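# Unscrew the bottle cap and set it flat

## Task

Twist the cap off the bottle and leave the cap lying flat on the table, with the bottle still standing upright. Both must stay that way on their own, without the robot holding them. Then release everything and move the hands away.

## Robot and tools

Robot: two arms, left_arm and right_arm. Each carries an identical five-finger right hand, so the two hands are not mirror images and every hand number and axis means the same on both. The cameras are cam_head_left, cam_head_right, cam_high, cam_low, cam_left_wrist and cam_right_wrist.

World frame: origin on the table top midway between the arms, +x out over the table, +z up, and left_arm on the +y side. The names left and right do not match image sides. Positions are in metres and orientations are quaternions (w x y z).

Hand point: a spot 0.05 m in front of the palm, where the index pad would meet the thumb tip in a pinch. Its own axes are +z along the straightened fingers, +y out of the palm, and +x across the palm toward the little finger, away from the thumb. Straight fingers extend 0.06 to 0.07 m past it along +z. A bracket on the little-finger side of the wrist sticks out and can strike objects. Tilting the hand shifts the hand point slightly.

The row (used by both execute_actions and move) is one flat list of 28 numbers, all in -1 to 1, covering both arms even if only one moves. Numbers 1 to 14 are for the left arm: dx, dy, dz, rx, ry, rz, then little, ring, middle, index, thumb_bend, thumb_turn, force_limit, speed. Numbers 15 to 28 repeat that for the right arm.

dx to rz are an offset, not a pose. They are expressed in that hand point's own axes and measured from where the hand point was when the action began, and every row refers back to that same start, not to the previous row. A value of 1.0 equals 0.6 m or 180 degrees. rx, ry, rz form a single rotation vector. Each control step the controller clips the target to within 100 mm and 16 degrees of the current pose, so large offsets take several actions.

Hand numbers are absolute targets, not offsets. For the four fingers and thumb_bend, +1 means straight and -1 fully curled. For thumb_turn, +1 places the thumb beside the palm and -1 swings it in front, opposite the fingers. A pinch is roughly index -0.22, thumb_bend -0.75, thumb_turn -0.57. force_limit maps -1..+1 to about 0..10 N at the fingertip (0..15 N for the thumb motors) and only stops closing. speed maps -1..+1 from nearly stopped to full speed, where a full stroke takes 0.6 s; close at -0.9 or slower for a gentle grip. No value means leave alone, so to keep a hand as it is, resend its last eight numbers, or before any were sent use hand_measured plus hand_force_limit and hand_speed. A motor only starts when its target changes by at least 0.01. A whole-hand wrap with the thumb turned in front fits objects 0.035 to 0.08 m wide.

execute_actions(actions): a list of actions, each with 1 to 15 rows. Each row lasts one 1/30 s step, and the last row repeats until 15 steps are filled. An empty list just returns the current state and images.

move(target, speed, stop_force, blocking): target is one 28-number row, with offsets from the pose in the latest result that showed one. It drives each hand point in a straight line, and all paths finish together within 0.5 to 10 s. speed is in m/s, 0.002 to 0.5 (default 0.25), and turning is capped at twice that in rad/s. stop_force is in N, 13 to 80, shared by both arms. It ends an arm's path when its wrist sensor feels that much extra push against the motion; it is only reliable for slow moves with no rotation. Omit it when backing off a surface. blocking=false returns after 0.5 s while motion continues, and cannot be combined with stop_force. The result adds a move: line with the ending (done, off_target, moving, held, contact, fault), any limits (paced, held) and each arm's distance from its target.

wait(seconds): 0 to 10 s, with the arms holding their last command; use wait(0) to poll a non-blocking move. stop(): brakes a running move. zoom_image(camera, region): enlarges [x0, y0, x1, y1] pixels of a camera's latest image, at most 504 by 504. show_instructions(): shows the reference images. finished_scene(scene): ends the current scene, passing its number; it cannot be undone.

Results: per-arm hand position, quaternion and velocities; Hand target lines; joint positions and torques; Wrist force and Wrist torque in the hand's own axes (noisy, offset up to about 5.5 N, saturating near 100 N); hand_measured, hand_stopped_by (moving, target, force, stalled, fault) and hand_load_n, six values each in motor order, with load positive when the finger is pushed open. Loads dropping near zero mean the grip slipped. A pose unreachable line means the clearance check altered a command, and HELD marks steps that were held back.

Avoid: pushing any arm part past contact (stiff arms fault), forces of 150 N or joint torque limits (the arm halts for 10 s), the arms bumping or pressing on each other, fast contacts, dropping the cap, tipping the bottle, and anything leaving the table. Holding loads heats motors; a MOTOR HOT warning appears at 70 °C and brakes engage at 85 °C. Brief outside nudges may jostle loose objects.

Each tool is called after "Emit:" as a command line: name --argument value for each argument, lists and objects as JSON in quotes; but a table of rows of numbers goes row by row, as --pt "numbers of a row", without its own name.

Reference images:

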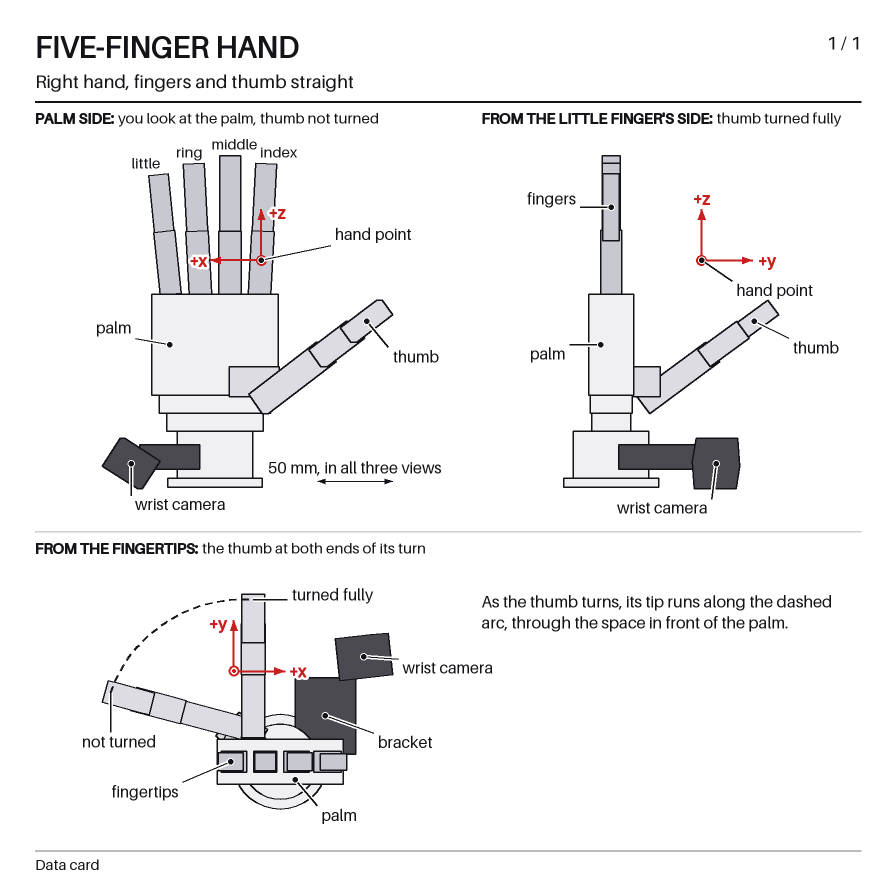

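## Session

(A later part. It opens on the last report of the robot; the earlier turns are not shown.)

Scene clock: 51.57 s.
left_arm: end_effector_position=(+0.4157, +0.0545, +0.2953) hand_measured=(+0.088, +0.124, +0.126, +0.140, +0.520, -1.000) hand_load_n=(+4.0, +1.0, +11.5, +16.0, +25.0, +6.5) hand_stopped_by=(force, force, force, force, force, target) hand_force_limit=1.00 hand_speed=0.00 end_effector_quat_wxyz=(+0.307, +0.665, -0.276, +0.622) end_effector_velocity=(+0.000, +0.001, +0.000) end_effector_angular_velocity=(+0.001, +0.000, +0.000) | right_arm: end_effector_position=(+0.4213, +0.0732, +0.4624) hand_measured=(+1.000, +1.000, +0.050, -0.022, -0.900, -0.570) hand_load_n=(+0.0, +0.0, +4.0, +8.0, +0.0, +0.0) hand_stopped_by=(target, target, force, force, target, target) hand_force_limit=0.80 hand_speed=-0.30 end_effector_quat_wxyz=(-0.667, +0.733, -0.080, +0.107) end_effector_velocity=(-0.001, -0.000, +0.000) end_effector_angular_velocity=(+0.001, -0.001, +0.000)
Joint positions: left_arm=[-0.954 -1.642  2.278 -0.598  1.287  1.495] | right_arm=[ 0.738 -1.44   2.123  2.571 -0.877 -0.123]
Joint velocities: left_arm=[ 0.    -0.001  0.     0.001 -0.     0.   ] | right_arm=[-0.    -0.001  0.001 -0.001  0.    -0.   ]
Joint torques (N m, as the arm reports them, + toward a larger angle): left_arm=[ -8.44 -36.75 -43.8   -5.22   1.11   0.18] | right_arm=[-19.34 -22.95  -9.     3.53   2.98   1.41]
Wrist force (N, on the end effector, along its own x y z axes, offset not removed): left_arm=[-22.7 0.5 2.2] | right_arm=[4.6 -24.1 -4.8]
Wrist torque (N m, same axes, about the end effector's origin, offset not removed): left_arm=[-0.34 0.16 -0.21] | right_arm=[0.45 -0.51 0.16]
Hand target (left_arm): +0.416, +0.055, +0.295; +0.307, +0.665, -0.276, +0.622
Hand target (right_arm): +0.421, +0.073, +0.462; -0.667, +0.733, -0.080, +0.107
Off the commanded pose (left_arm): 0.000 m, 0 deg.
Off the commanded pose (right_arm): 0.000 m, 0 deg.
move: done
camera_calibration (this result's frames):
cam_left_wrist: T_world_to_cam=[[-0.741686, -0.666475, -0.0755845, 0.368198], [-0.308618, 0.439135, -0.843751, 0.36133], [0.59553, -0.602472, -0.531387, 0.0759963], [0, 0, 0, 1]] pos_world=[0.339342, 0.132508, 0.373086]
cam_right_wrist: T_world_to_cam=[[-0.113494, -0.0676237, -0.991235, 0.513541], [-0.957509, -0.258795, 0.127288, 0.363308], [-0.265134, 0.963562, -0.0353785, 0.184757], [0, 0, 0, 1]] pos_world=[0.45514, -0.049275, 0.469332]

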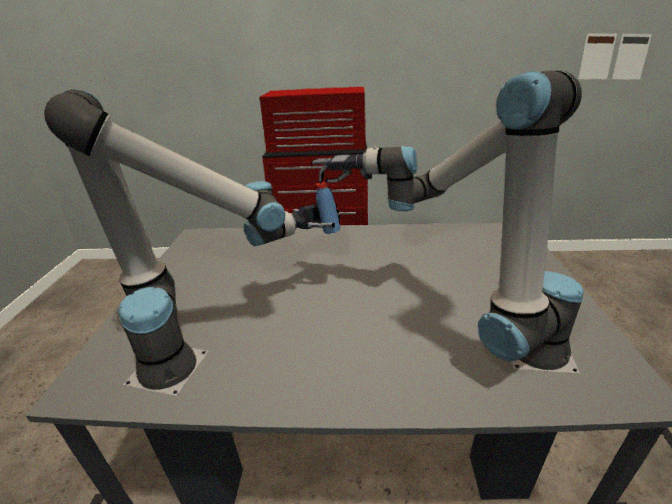

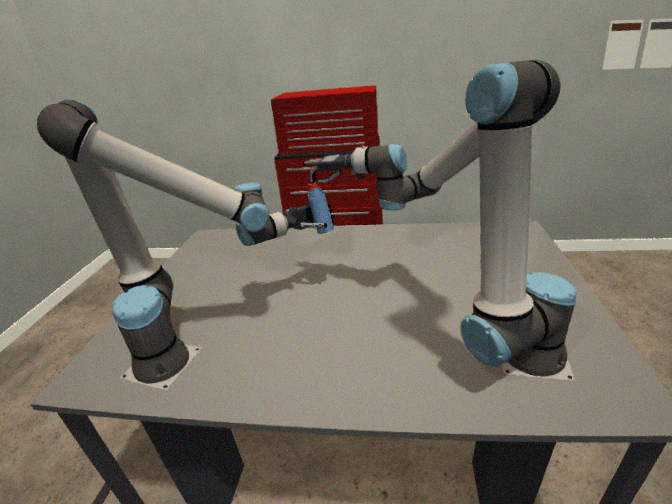

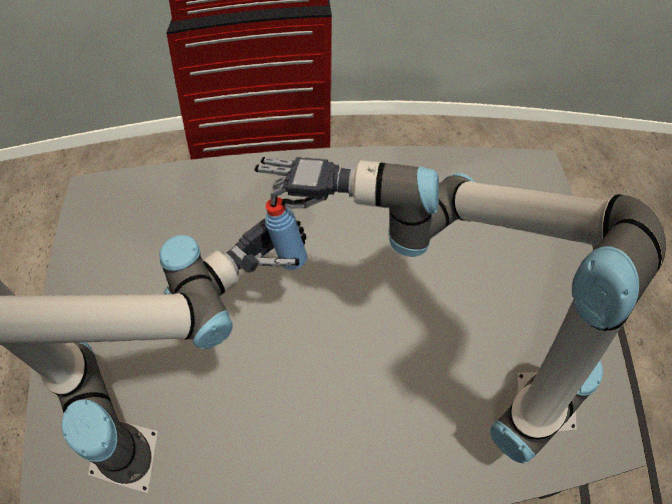

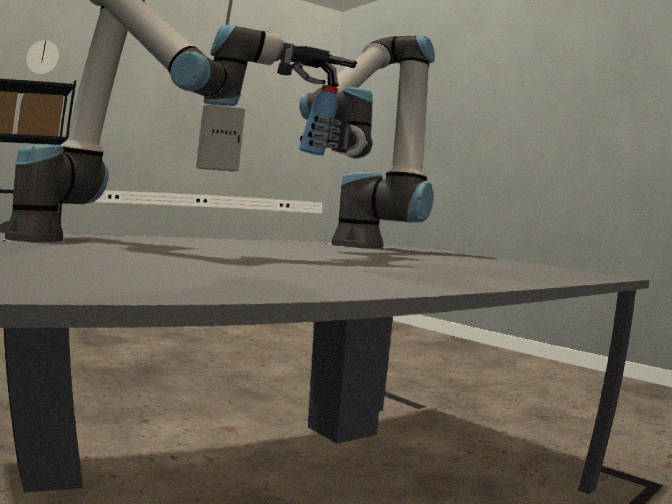

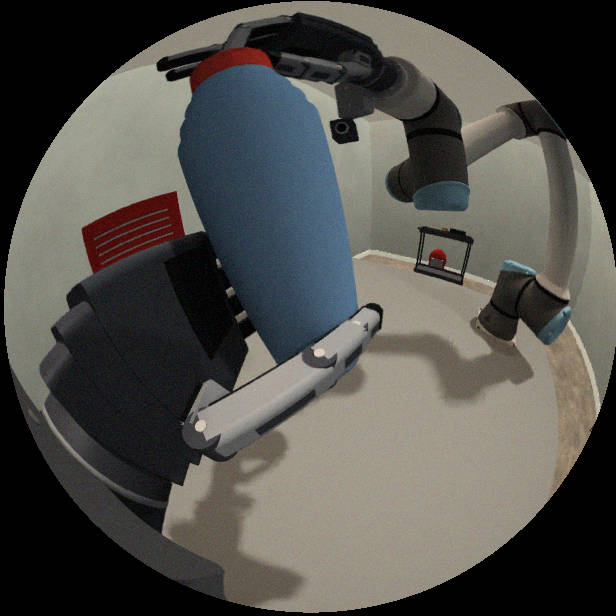

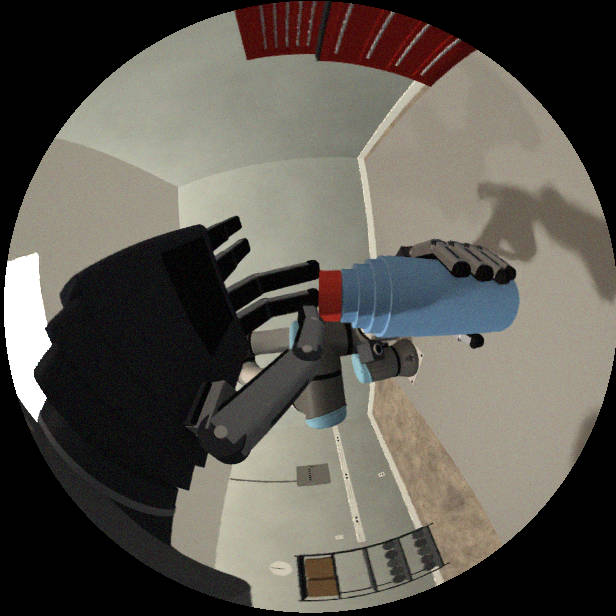

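Emit:
move --target '[-0.33,0,0,0,-0.064,0.053,-0.9,-0.9,-0.9,-0.9,-0.9,-1,1,0, 0,-0.15,-0.1,0,0,0,1,1,0.6,0.6,-0.3,-0.57,0.8,0]' --speed 0.15

Emit:
move --target '[-0.1,0,0,0,0,0,-0.9,-0.9,-0.9,-0.9,-0.9,-1,1,0, 0,0,0,0,0,0,1,1,0.6,0.6,-0.3,-0.57,0.8,0]' --speed 0.03 --stop_force 13

Scene clock: 53.87 s.
left_arm: end_effector_position=(+0.4013, +0.0520, +0.0984) hand_measured=(+0.088, +0.124, +0.126, +0.140, +0.520, -1.000) hand_load_n=(+4.5, +1.0, +11.0, +14.5, +26.0, +3.5) hand_stopped_by=(force, force, force, force, force, target) hand_force_limit=1.00 hand_speed=0.00 end_effector_quat_wxyz=(+0.225, +0.699, -0.360, +0.576) end_effector_velocity=(-0.000, -0.000, -0.003) end_effector_angular_velocity=(+0.003, -0.000, -0.000) | right_arm: end_effector_position=(+0.4029, +0.0242, +0.5570) hand_measured=(+1.000, +1.000, +0.600, +0.600, -0.300, -0.570) hand_load_n=(+0.0, +0.0, +0.0, +0.0, +0.0, +0.0) hand_stopped_by=(target, target, target, target, target, target) hand_force_limit=0.80 hand_speed=0.00 end_effector_quat_wxyz=(-0.667, +0.732, -0.080, +0.107) end_effector_velocity=(-0.001, -0.001, +0.000) end_effector_angular_velocity=(-0.002, +0.003, +0.000)
Joint positions: left_arm=[-0.993 -1.374  2.335 -0.71   1.254  1.594] | right_arm=[ 0.677 -1.626  2.118  2.768 -0.816 -0.132]
Joint velocities: left_arm=[-0.001  0.005  0.    -0.003 -0.001  0.001] | right_arm=[-0.001 -0.004  0.001  0.006  0.001 -0.001]
Joint torques (N m, as the arm reports them, + toward a larger angle): left_arm=[ -9.96 -31.66 -33.07  -2.45  -2.88   1.73] | right_arm=[-17.49 -45.7  -53.94   2.62   3.66  -4.31]
Wrist force (N, on the end effector, along its own x y z axes, offset not removed): left_arm=[0.9 -1.8 -2.7] | right_arm=[1.0 2.6 1.2]
Wrist torque (N m, same axes, about the end effector's origin, offset not removed): left_arm=[-0.24 -0.07 0.16] | right_arm=[0.29 0.05 0.11]
Hand target (left_arm): +0.401, +0.052, +0.098; +0.225, +0.699, -0.360, +0.576
Hand target (right_arm): +0.403, +0.024, +0.557; -0.667, +0.733, -0.080, +0.107
Off the commanded pose (left_arm): 0.001 m, 0 deg.
Off the commanded pose (right_arm): 0.000 m, 0 deg.
move: done
camera_calibration (this result's frames):
cam_left_wrist: T_world_to_cam=[[-0.754983, -0.611293, -0.237321, 0.359341], [-0.303699, 0.646714, -0.699663, 0.164864], [0.581178, -0.45616, -0.673907, -0.00947175], [0, 0, 0, 1]] pos_world=[0.32687, 0.108723, 0.194245]
cam_right_wrist: T_world_to_cam=[[-0.113534, -0.0675282, -0.991237, 0.601968], [-0.957507, -0.258796, 0.127301, 0.321014], [-0.265125, 0.963569, -0.0352766, 0.230392], [0, 0, 0, 1]] pos_world=[0.436799, -0.0982713, 0.563954]

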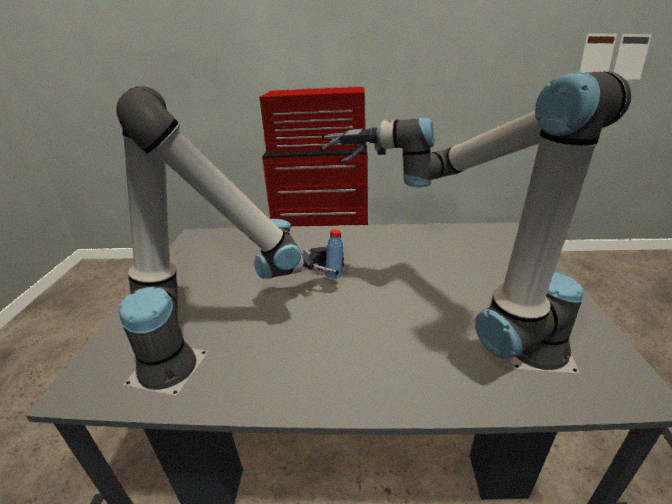

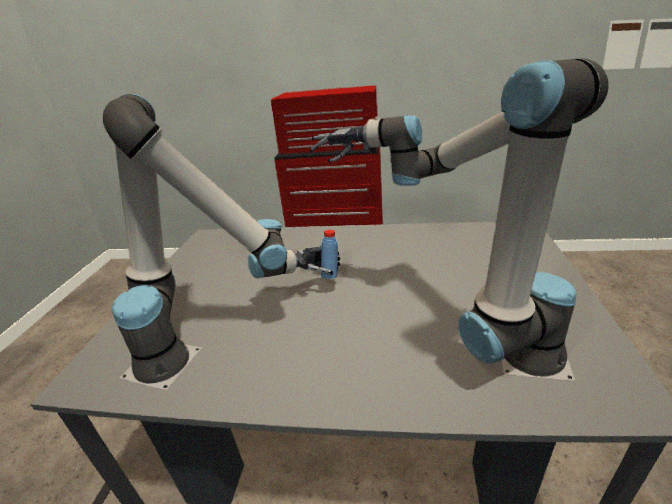

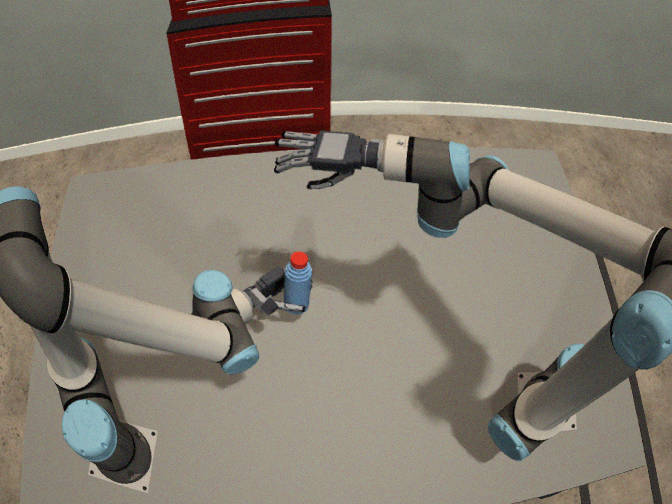

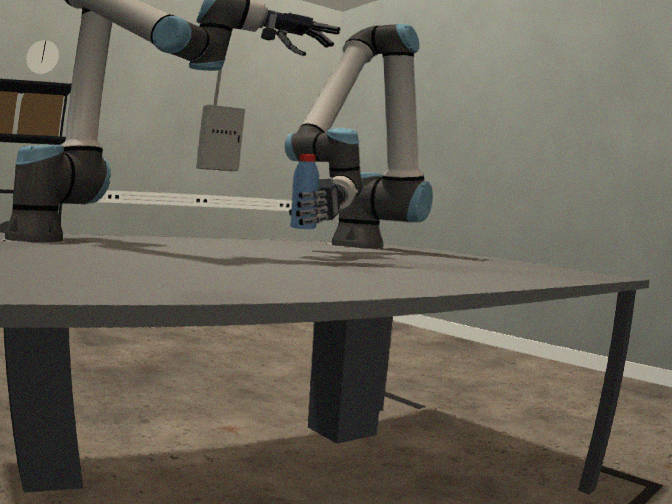

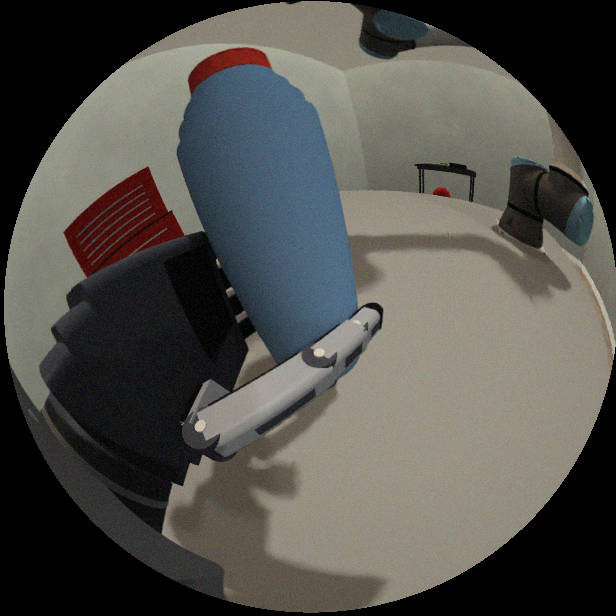

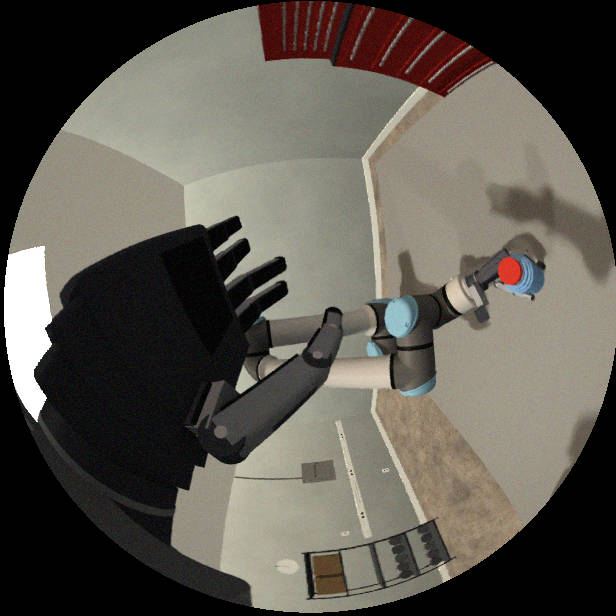

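Scene clock: 56.23 s.
left_arm: end_effector_position=(+0.3967, +0.0666, +0.0407) hand_measured=(+0.088, +0.124, +0.126, +0.140, +0.520, -1.000) hand_load_n=(+4.5, +1.0, +11.0, +14.5, +26.0, +3.5) hand_stopped_by=(force, force, force, force, force, target) hand_force_limit=1.00 hand_speed=0.00 end_effector_quat_wxyz=(+0.225, +0.699, -0.360, +0.576) end_effector_velocity=(-0.001, +0.001, -0.004) end_effector_angular_velocity=(+0.002, +0.001, -0.001) | right_arm: end_effector_position=(+0.4029, +0.0242, +0.5570) hand_measured=(+1.000, +1.000, +0.600, +0.600, -0.300, -0.570) hand_load_n=(+0.0, +0.0, +0.0, +0.0, +0.0, +0.0) hand_stopped_by=(target, target, target, target, target, target) hand_force_limit=0.80 hand_speed=0.00 end_effector_quat_wxyz=(-0.667, +0.732, -0.080, +0.107) end_effector_velocity=(-0.000, -0.000, -0.001) end_effector_angular_velocity=(-0.001, +0.001, -0.000)
Joint positions: left_arm=[-0.989 -1.277  2.385 -0.858  1.257  1.595] | right_arm=[ 0.677 -1.626  2.118  2.768 -0.816 -0.132]
Joint velocities: left_arm=[-0.     0.006  0.002 -0.006  0.001  0.   ] | right_arm=[ 0.    -0.001  0.001  0.    -0.001  0.   ]
Joint torques (N m, as the arm reports them, + toward a larger angle): left_arm=[ 11.43 -32.13 -11.8   -2.87   2.37   1.43] | right_arm=[ 19.19 -18.21 -47.12  -5.07  -2.73   2.78]
Wrist force (N, on the end effector, along its own x y z axes, offset not removed): left_arm=[-3.7 0.2 -3.6] | right_arm=[-0.7 -2.3 3.2]
Wrist torque (N m, same axes, about the end effector's origin, offset not removed): left_arm=[-0.02 0.62 -0.14] | right_arm=[-0.85 0.05 -0.01]
Hand target (left_arm): +0.397, +0.067, +0.040; +0.225, +0.699, -0.360, +0.576
Hand target (right_arm): +0.403, +0.024, +0.557; -0.667, +0.732, -0.080, +0.107
Off the commanded pose (left_arm): 0.000 m, 0 deg.
Off the commanded pose (right_arm): 0.000 m, 0 deg.
move: done
camera_calibration (this result's frames):
cam_left_wrist: T_world_to_cam=[[-0.754986, -0.611289, -0.237323, 0.351123], [-0.303716, 0.646734, -0.699637, 0.113707], [0.581165, -0.456138, -0.673933, -0.0389431], [0, 0, 0, 1]] pos_world=[0.32226, 0.123336, 0.136638]
cam_right_wrist: T_world_to_cam=[[-0.113504, -0.0675254, -0.99124, 0.601968], [-0.957501, -0.258832, 0.127272, 0.321024], [-0.265159, 0.963559, -0.0352773, 0.230404], [0, 0, 0, 1]] pos_world=[0.4368, -0.0982686, 0.563965]

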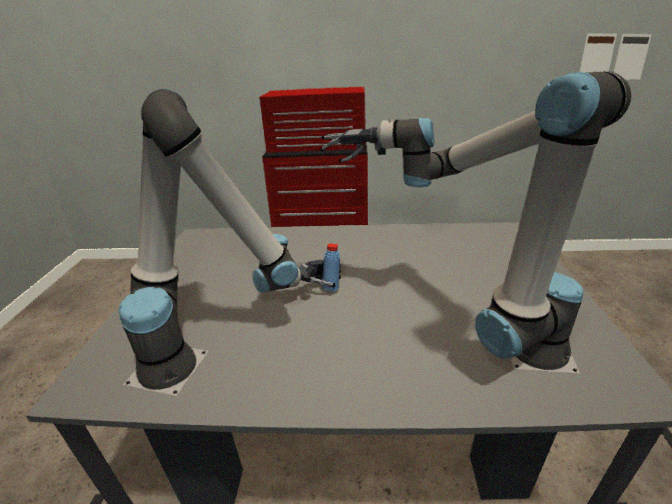

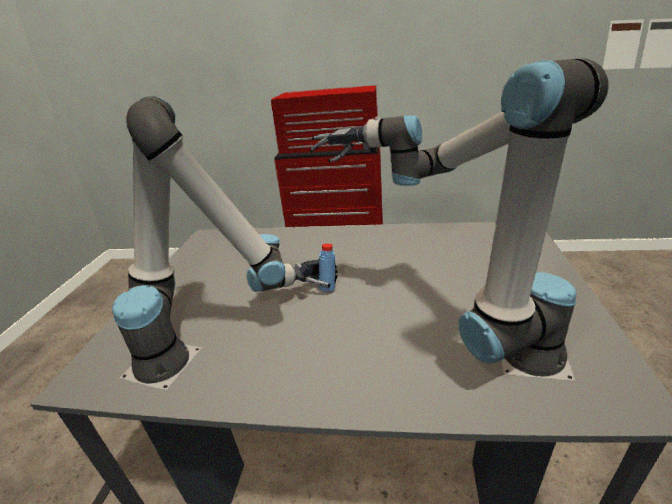

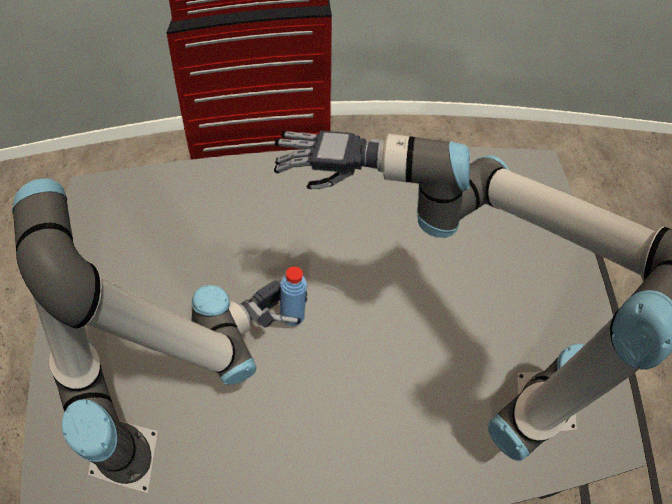

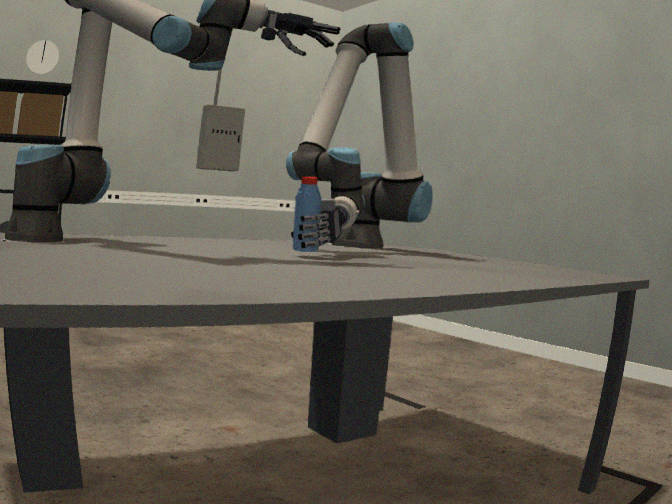

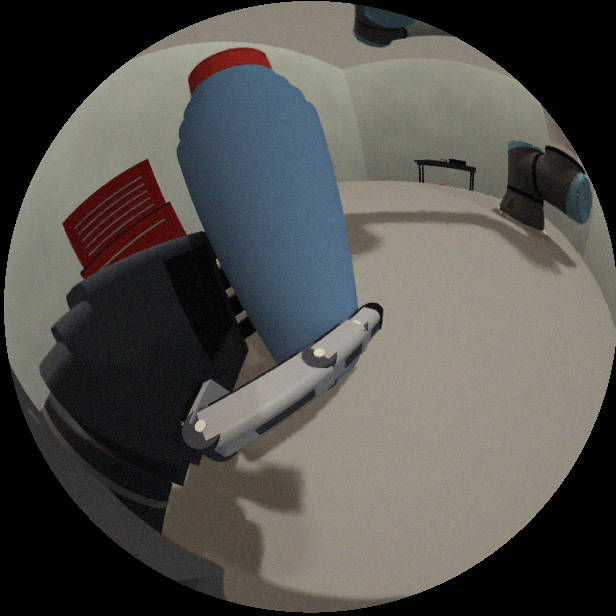

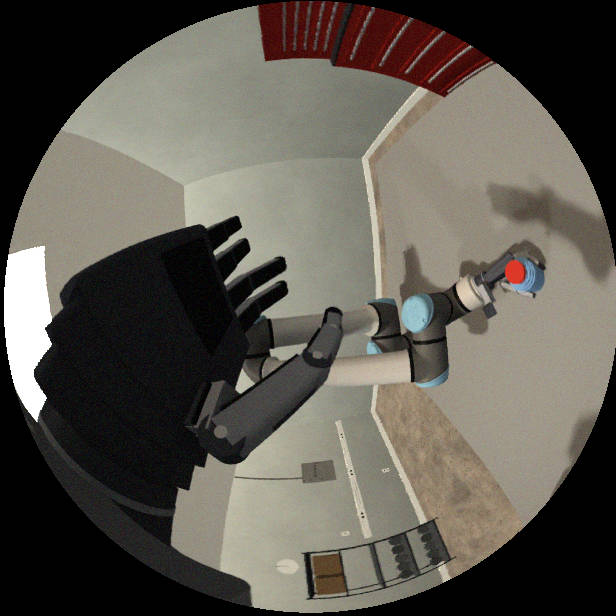

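Nearly down. Release, straighten the hand, regrasp.

Emit:
move --target '[-0.02,0,0,0,0,0,-0.9,-0.9,-0.9,-0.9,-0.9,-1,1,0, 0,0,0,0,0,0,1,1,0.6,0.6,-0.3,-0.57,0.8,0]' --speed 0.02 --stop_force 13

Emit:
move --target '[0,0,0,0,0,0,0.7,0.7,0.7,0.7,1,-1,1,-0.3, 0,0,0,0,0,0,1,1,0.6,0.6,-0.3,-0.57,0.8,0]'

Emit:
move --target '[0.05,0,0.02,0,0.064,-0.053,0.7,0.7,0.7,0.7,1,-1,1,-0.3, 0,0,0,0,0,0,1,1,0.6,0.6,-0.3,-0.57,0.8,0]' --speed 0.05

Scene clock: 57.37 s.
left_arm: end_effector_position=(+0.3958, +0.0695, +0.0294) hand_measured=(+0.088, +0.124, +0.126, +0.140, +0.520, -1.000) hand_load_n=(+4.5, +1.0, +11.0, +14.5, +26.0, +3.5) hand_stopped_by=(force, force, force, force, force, target) hand_force_limit=1.00 hand_speed=0.00 end_effector_quat_wxyz=(+0.225, +0.699, -0.360, +0.576) end_effector_velocity=(-0.000, +0.000, -0.002) end_effector_angular_velocity=(-0.001, -0.000, -0.000) | right_arm: end_effector_position=(+0.4029, +0.0242, +0.5570) hand_measured=(+1.000, +1.000, +0.600, +0.600, -0.300, -0.570) hand_load_n=(+0.0, +0.0, +0.0, +0.0, +0.0, +0.0) hand_stopped_by=(target, target, target, target, target, target) hand_force_limit=0.80 hand_speed=0.00 end_effector_quat_wxyz=(-0.667, +0.732, -0.080, +0.107) end_effector_velocity=(-0.000, -0.000, -0.000) end_effector_angular_velocity=(-0.000, +0.001, +0.000)
Joint positions: left_arm=[-0.989 -1.256  2.394 -0.887  1.258  1.595] | right_arm=[ 0.677 -1.626  2.118  2.768 -0.816 -0.132]
Joint velocities: left_arm=[ 0.     0.003  0.002 -0.007  0.001  0.   ] | right_arm=[ 0.    -0.     0.001  0.    -0.    -0.   ]
Joint torques (N m, as the arm reports them, + toward a larger angle): left_arm=[ 11.15 -35.74 -10.38  -2.67   2.36   1.38] | right_arm=[ 16.75 -18.45 -46.82  -4.98  -2.21   2.94]
Wrist force (N, on the end effector, along its own x y z axes, offset not removed): left_arm=[-0.2 -0.7 -3.0] | right_arm=[-3.1 -3.5 1.7]
Wrist torque (N m, same axes, about the end effector's origin, offset not removed): left_arm=[-0.19 0.01 0.05] | right_arm=[-0.78 0.88 -0.25]
Hand target (left_arm): +0.396, +0.070, +0.029; +0.225, +0.699, -0.360, +0.576
Hand target (right_arm): +0.403, +0.024, +0.557; -0.667, +0.732, -0.080, +0.107
Off the commanded pose (left_arm): 0.000 m, 0 deg.
Off the commanded pose (right_arm): 0.000 m, 0 deg.
move: done
camera_calibration (this result's frames):
cam_left_wrist: T_world_to_cam=[[-0.754989, -0.611285, -0.237324, 0.349511], [-0.303728, 0.646747, -0.699619, 0.103669], [0.581156, -0.456123, -0.673951, -0.0447226], [0, 0, 0, 1]] pos_world=[0.321355, 0.126205, 0.125335]
cam_right_wrist: T_world_to_cam=[[-0.113507, -0.0675249, -0.99124, 0.601969], [-0.957504, -0.258817, 0.127275, 0.321026], [-0.265144, 0.963563, -0.0352779, 0.230398], [0, 0, 0, 1]] pos_world=[0.4368, -0.0982683, 0.563965]

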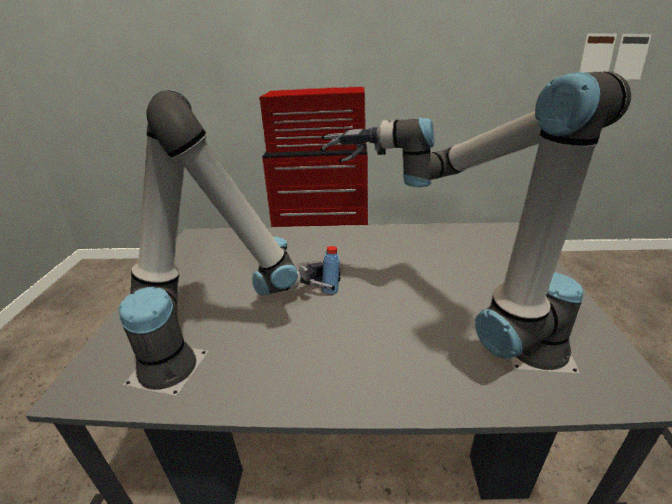

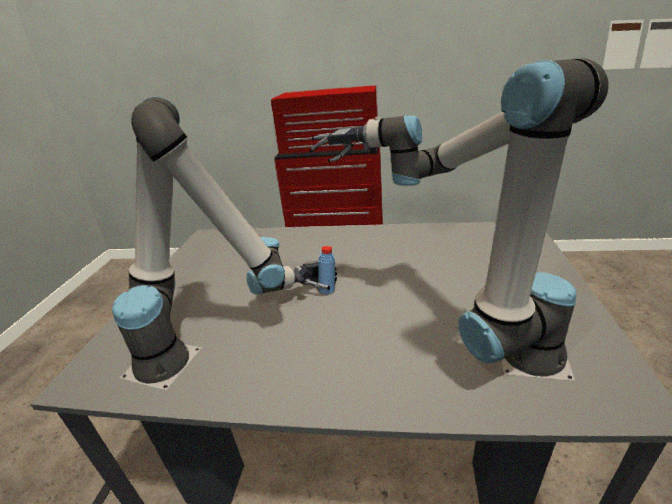

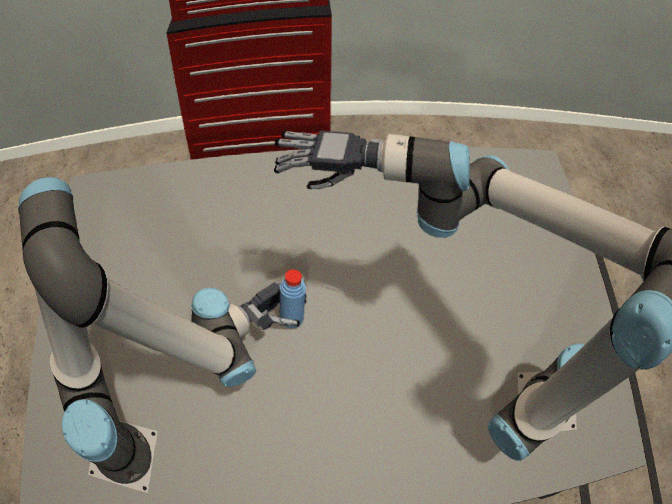

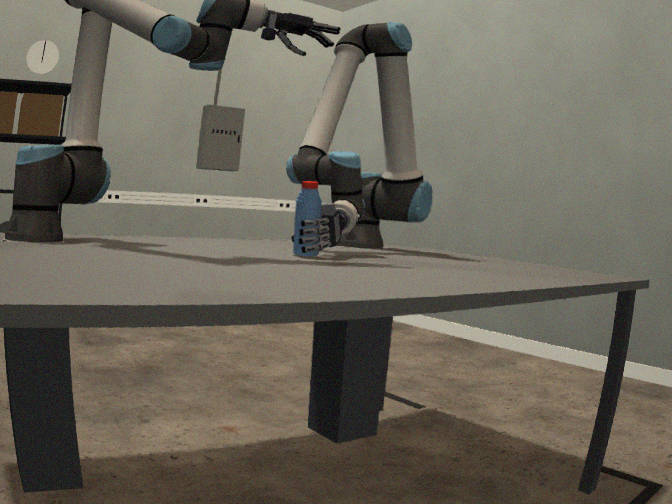

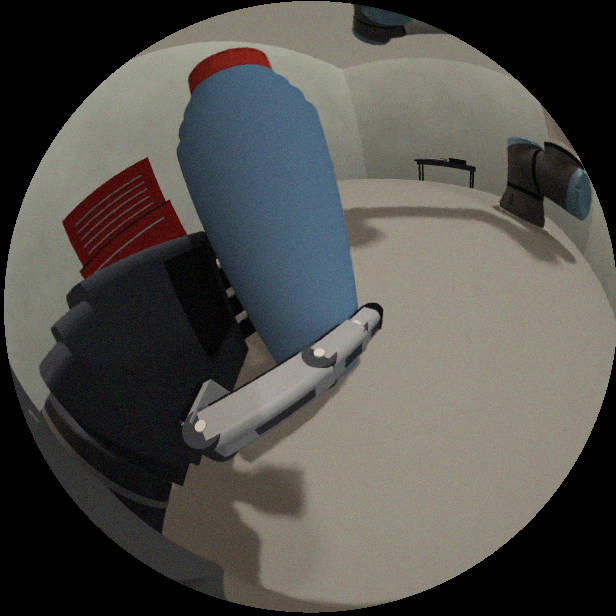

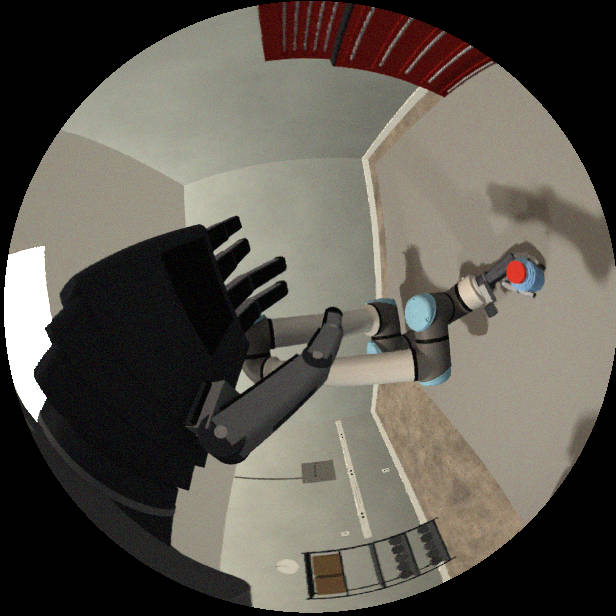

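Scene clock: 58.33 s.
left_arm: end_effector_position=(+0.3958, +0.0695, +0.0294) hand_measured=(+0.700, +0.700, +0.700, +0.700, +1.000, -1.000) hand_load_n=(+0.0, +0.0, +0.0, +0.0, +0.0, +0.0) hand_stopped_by=(target, target, target, target, target, target) hand_force_limit=1.00 hand_speed=-0.30 end_effector_quat_wxyz=(+0.225, +0.699, -0.360, +0.576) end_effector_velocity=(+0.000, -0.000, +0.001) end_effector_angular_velocity=(-0.001, -0.001, +0.001) | right_arm: end_effector_position=(+0.4029, +0.0242, +0.5570) hand_measured=(+1.000, +1.000, +0.600, +0.600, -0.300, -0.570) hand_load_n=(+0.0, +0.0, +0.0, +0.0, +0.0, +0.0) hand_stopped_by=(target, target, target, target, target, target) hand_force_limit=0.80 hand_speed=0.00 end_effector_quat_wxyz=(-0.667, +0.732, -0.080, +0.107) end_effector_velocity=(-0.001, -0.000, -0.000) end_effector_angular_velocity=(-0.001, +0.001, -0.000)
Joint positions: left_arm=[-0.989 -1.256  2.394 -0.887  1.258  1.595] | right_arm=[ 0.677 -1.626  2.118  2.768 -0.816 -0.132]
Joint velocities: left_arm=[-0.    -0.001 -0.    -0.    -0.001  0.   ] | right_arm=[ 0.    -0.002  0.001  0.001 -0.    -0.   ]
Joint torques (N m, as the arm reports them, + toward a larger angle): left_arm=[  9.53 -50.75 -23.18   1.24   1.99   1.06] | right_arm=[ 15.38 -17.14 -44.83  -5.47  -2.34   2.81]
Wrist force (N, on the end effector, along its own x y z axes, offset not removed): left_arm=[-1.3 -0.7 -3.1] | right_arm=[-1.3 0.5 -1.3]
Wrist torque (N m, same axes, about the end effector's origin, offset not removed): left_arm=[-0.03 0.36 -0.10] | right_arm=[-0.04 0.17 0.01]
Hand target (left_arm): +0.396, +0.069, +0.029; +0.225, +0.699, -0.360, +0.576
Hand target (right_arm): +0.403, +0.024, +0.557; -0.667, +0.732, -0.080, +0.107
Off the commanded pose (left_arm): 0.000 m, 0 deg.
Off the commanded pose (right_arm): 0.000 m, 0 deg.
move: done
camera_calibration (this result's frames):
cam_left_wrist: T_world_to_cam=[[-0.754995, -0.61127, -0.237341, 0.34952], [-0.303741, 0.646786, -0.699578, 0.103619], [0.58114, -0.456088, -0.673989, -0.0447085], [0, 0, 0, 1]] pos_world=[0.321341, 0.126241, 0.125312]
cam_right_wrist: T_world_to_cam=[[-0.113506, -0.0675249, -0.99124, 0.601969], [-0.957504, -0.258817, 0.127274, 0.321026], [-0.265144, 0.963563, -0.035278, 0.230398], [0, 0, 0, 1]] pos_world=[0.4368, -0.0982683, 0.563965]

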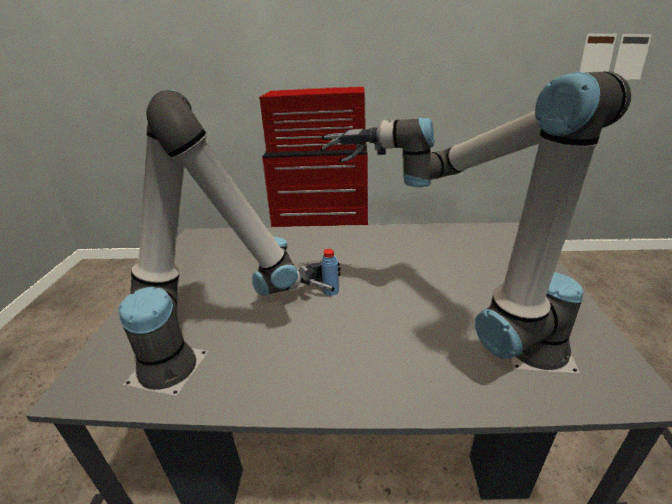

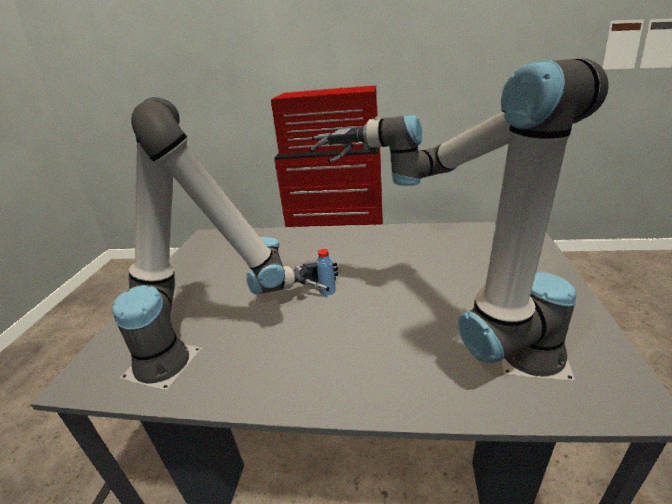

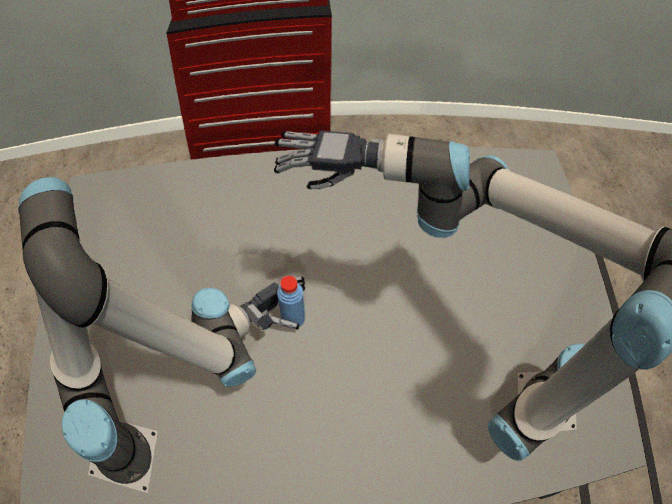

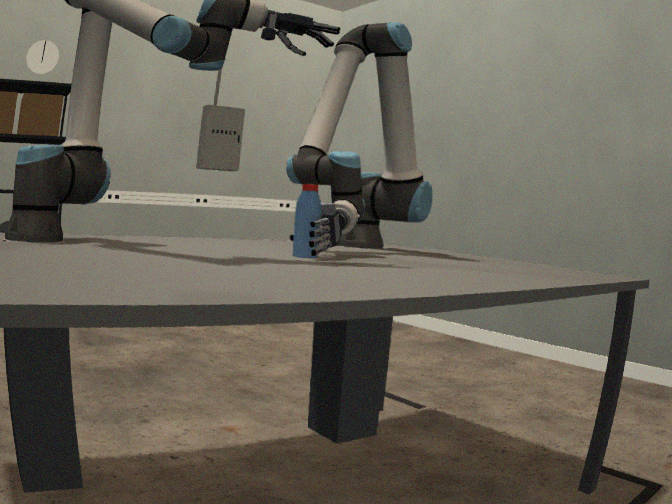

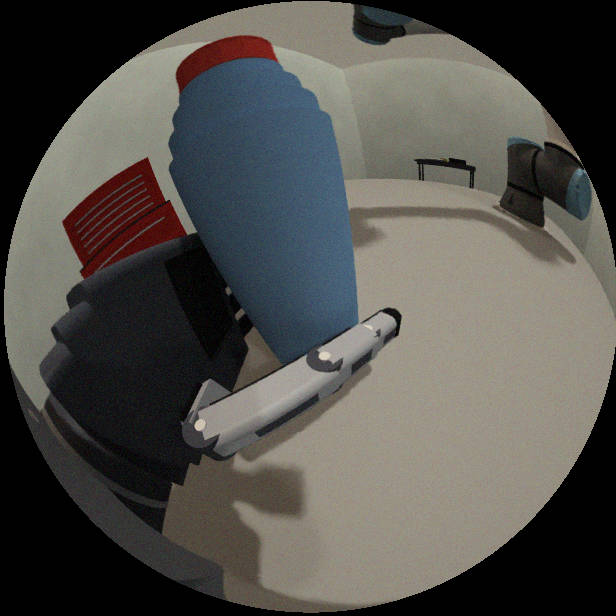

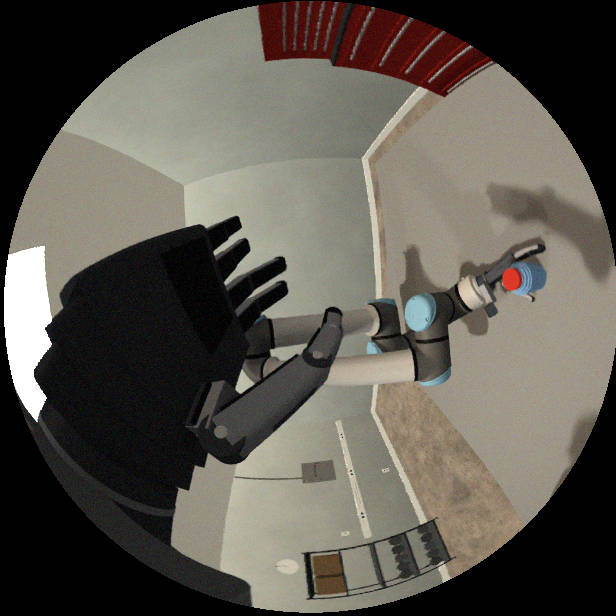

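Scene clock: 61.23 s.
left_arm: end_effector_position=(+0.4058, +0.0535, +0.0555) hand_measured=(+0.700, +0.700, +0.700, +0.700, +1.000, -1.000) hand_load_n=(+0.0, +0.0, +0.0, +0.0, +0.0, +0.0) hand_stopped_by=(target, target, target, target, target, target) hand_force_limit=1.00 hand_speed=-0.30 end_effector_quat_wxyz=(+0.307, +0.665, -0.277, +0.622) end_effector_velocity=(+0.001, -0.002, +0.003) end_effector_angular_velocity=(-0.019, -0.002, +0.001) | right_arm: end_effector_position=(+0.4029, +0.0242, +0.5570) hand_measured=(+1.000, +1.000, +0.600, +0.600, -0.300, -0.570) hand_load_n=(+0.0, +0.0, +0.0, +0.0, +0.0, +0.0) hand_stopped_by=(target, target, target, target, target, target) hand_force_limit=0.80 hand_speed=0.00 end_effector_quat_wxyz=(-0.667, +0.732, -0.080, +0.107) end_effector_velocity=(-0.001, -0.001, +0.001) end_effector_angular_velocity=(+0.000, -0.000, +0.000)
Joint positions: left_arm=[-0.978 -1.202  2.437 -1.194  1.263  1.495] | right_arm=[ 0.677 -1.626  2.118  2.768 -0.816 -0.132]
Joint velocities: left_arm=[-0.     0.003  0.002 -0.021 -0.001 -0.006] | right_arm=[ 0.    -0.003  0.001  0.002  0.    -0.   ]
Joint torques (N m, as the arm reports them, + toward a larger angle): left_arm=[ 11.92 -32.77  -7.82  -2.92  -3.    -1.96] | right_arm=[ 18.76 -17.54 -45.97  -4.92  -2.16   2.81]
Wrist force (N, on the end effector, along its own x y z axes, offset not removed): left_arm=[-0.2 -1.5 -2.3] | right_arm=[2.0 0.6 0.1]
Wrist torque (N m, same axes, about the end effector's origin, offset not removed): left_arm=[-0.24 0.10 -0.03] | right_arm=[0.04 -0.22 0.49]
Hand target (left_arm): +0.406, +0.053, +0.056; +0.307, +0.665, -0.276, +0.622
Hand target (right_arm): +0.403, +0.024, +0.557; -0.667, +0.732, -0.080, +0.107
Off the commanded pose (left_arm): 0.000 m, 0 deg.
Off the commanded pose (right_arm): 0.000 m, 0 deg.
move: done
camera_calibration (this result's frames):
cam_left_wrist: T_world_to_cam=[[-0.741782, -0.666262, -0.0765196, 0.342117], [-0.308721, 0.44053, -0.842986, 0.156201], [0.595358, -0.601688, -0.532466, -0.0460361], [0, 0, 0, 1]] pos_world=[0.329406, 0.131429, 0.133341]
cam_right_wrist: T_world_to_cam=[[-0.113507, -0.0675248, -0.99124, 0.601969], [-0.957504, -0.258817, 0.127275, 0.321026], [-0.265144, 0.963563, -0.0352778, 0.230398], [0, 0, 0, 1]] pos_world=[0.4368, -0.0982683, 0.563965]

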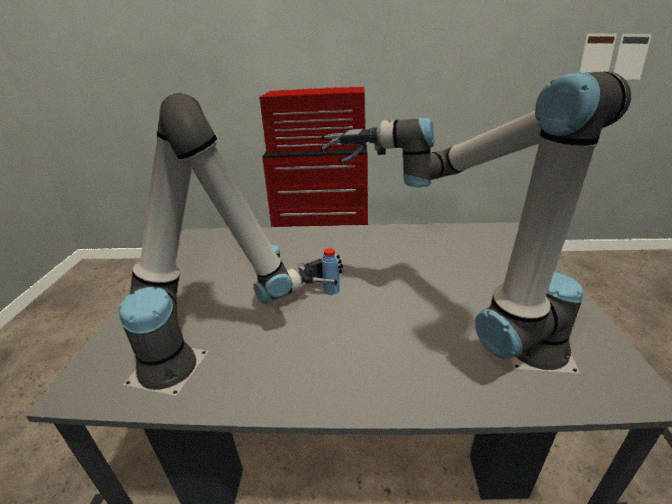

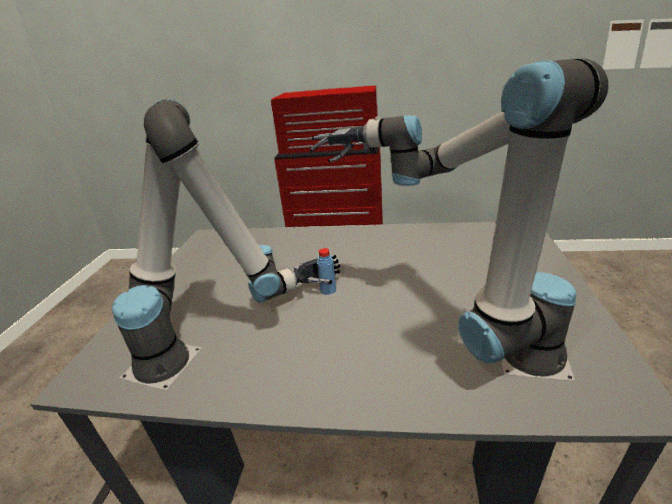

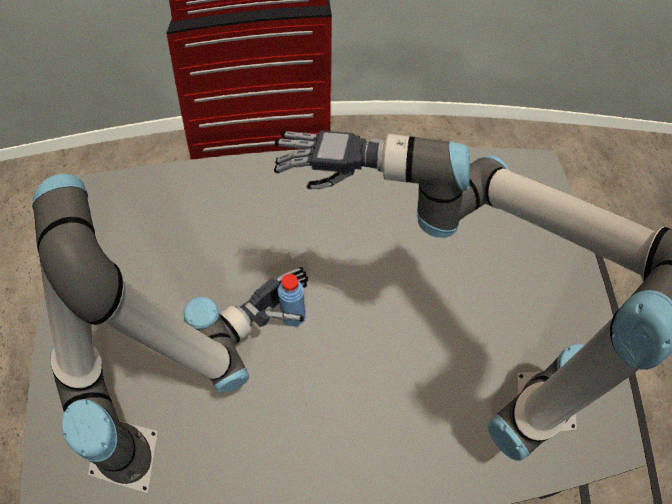

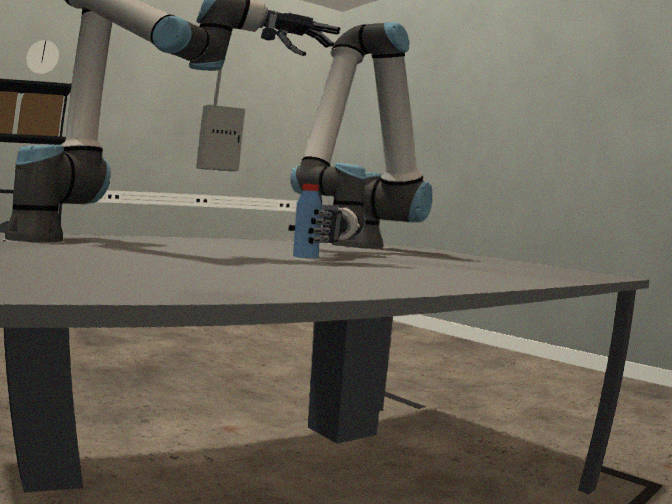

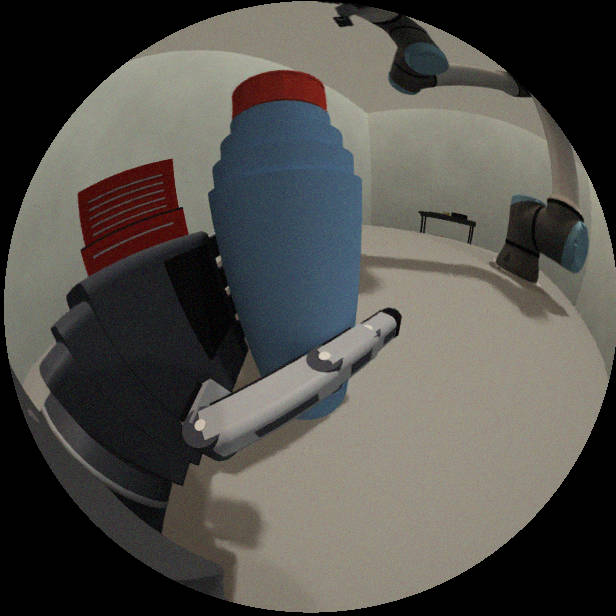

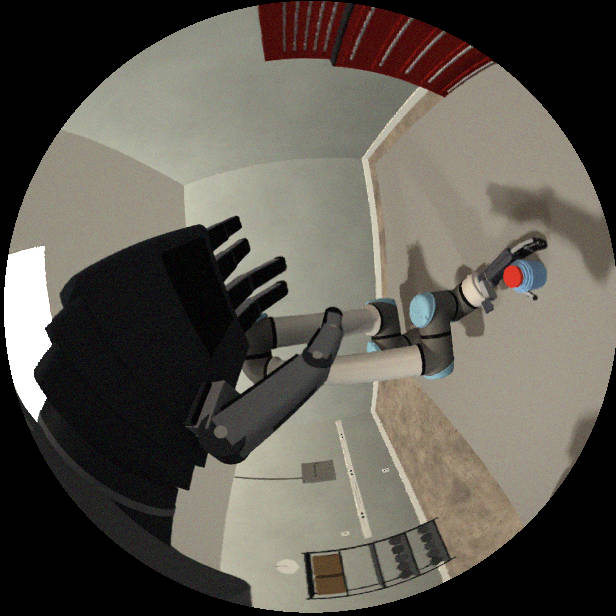

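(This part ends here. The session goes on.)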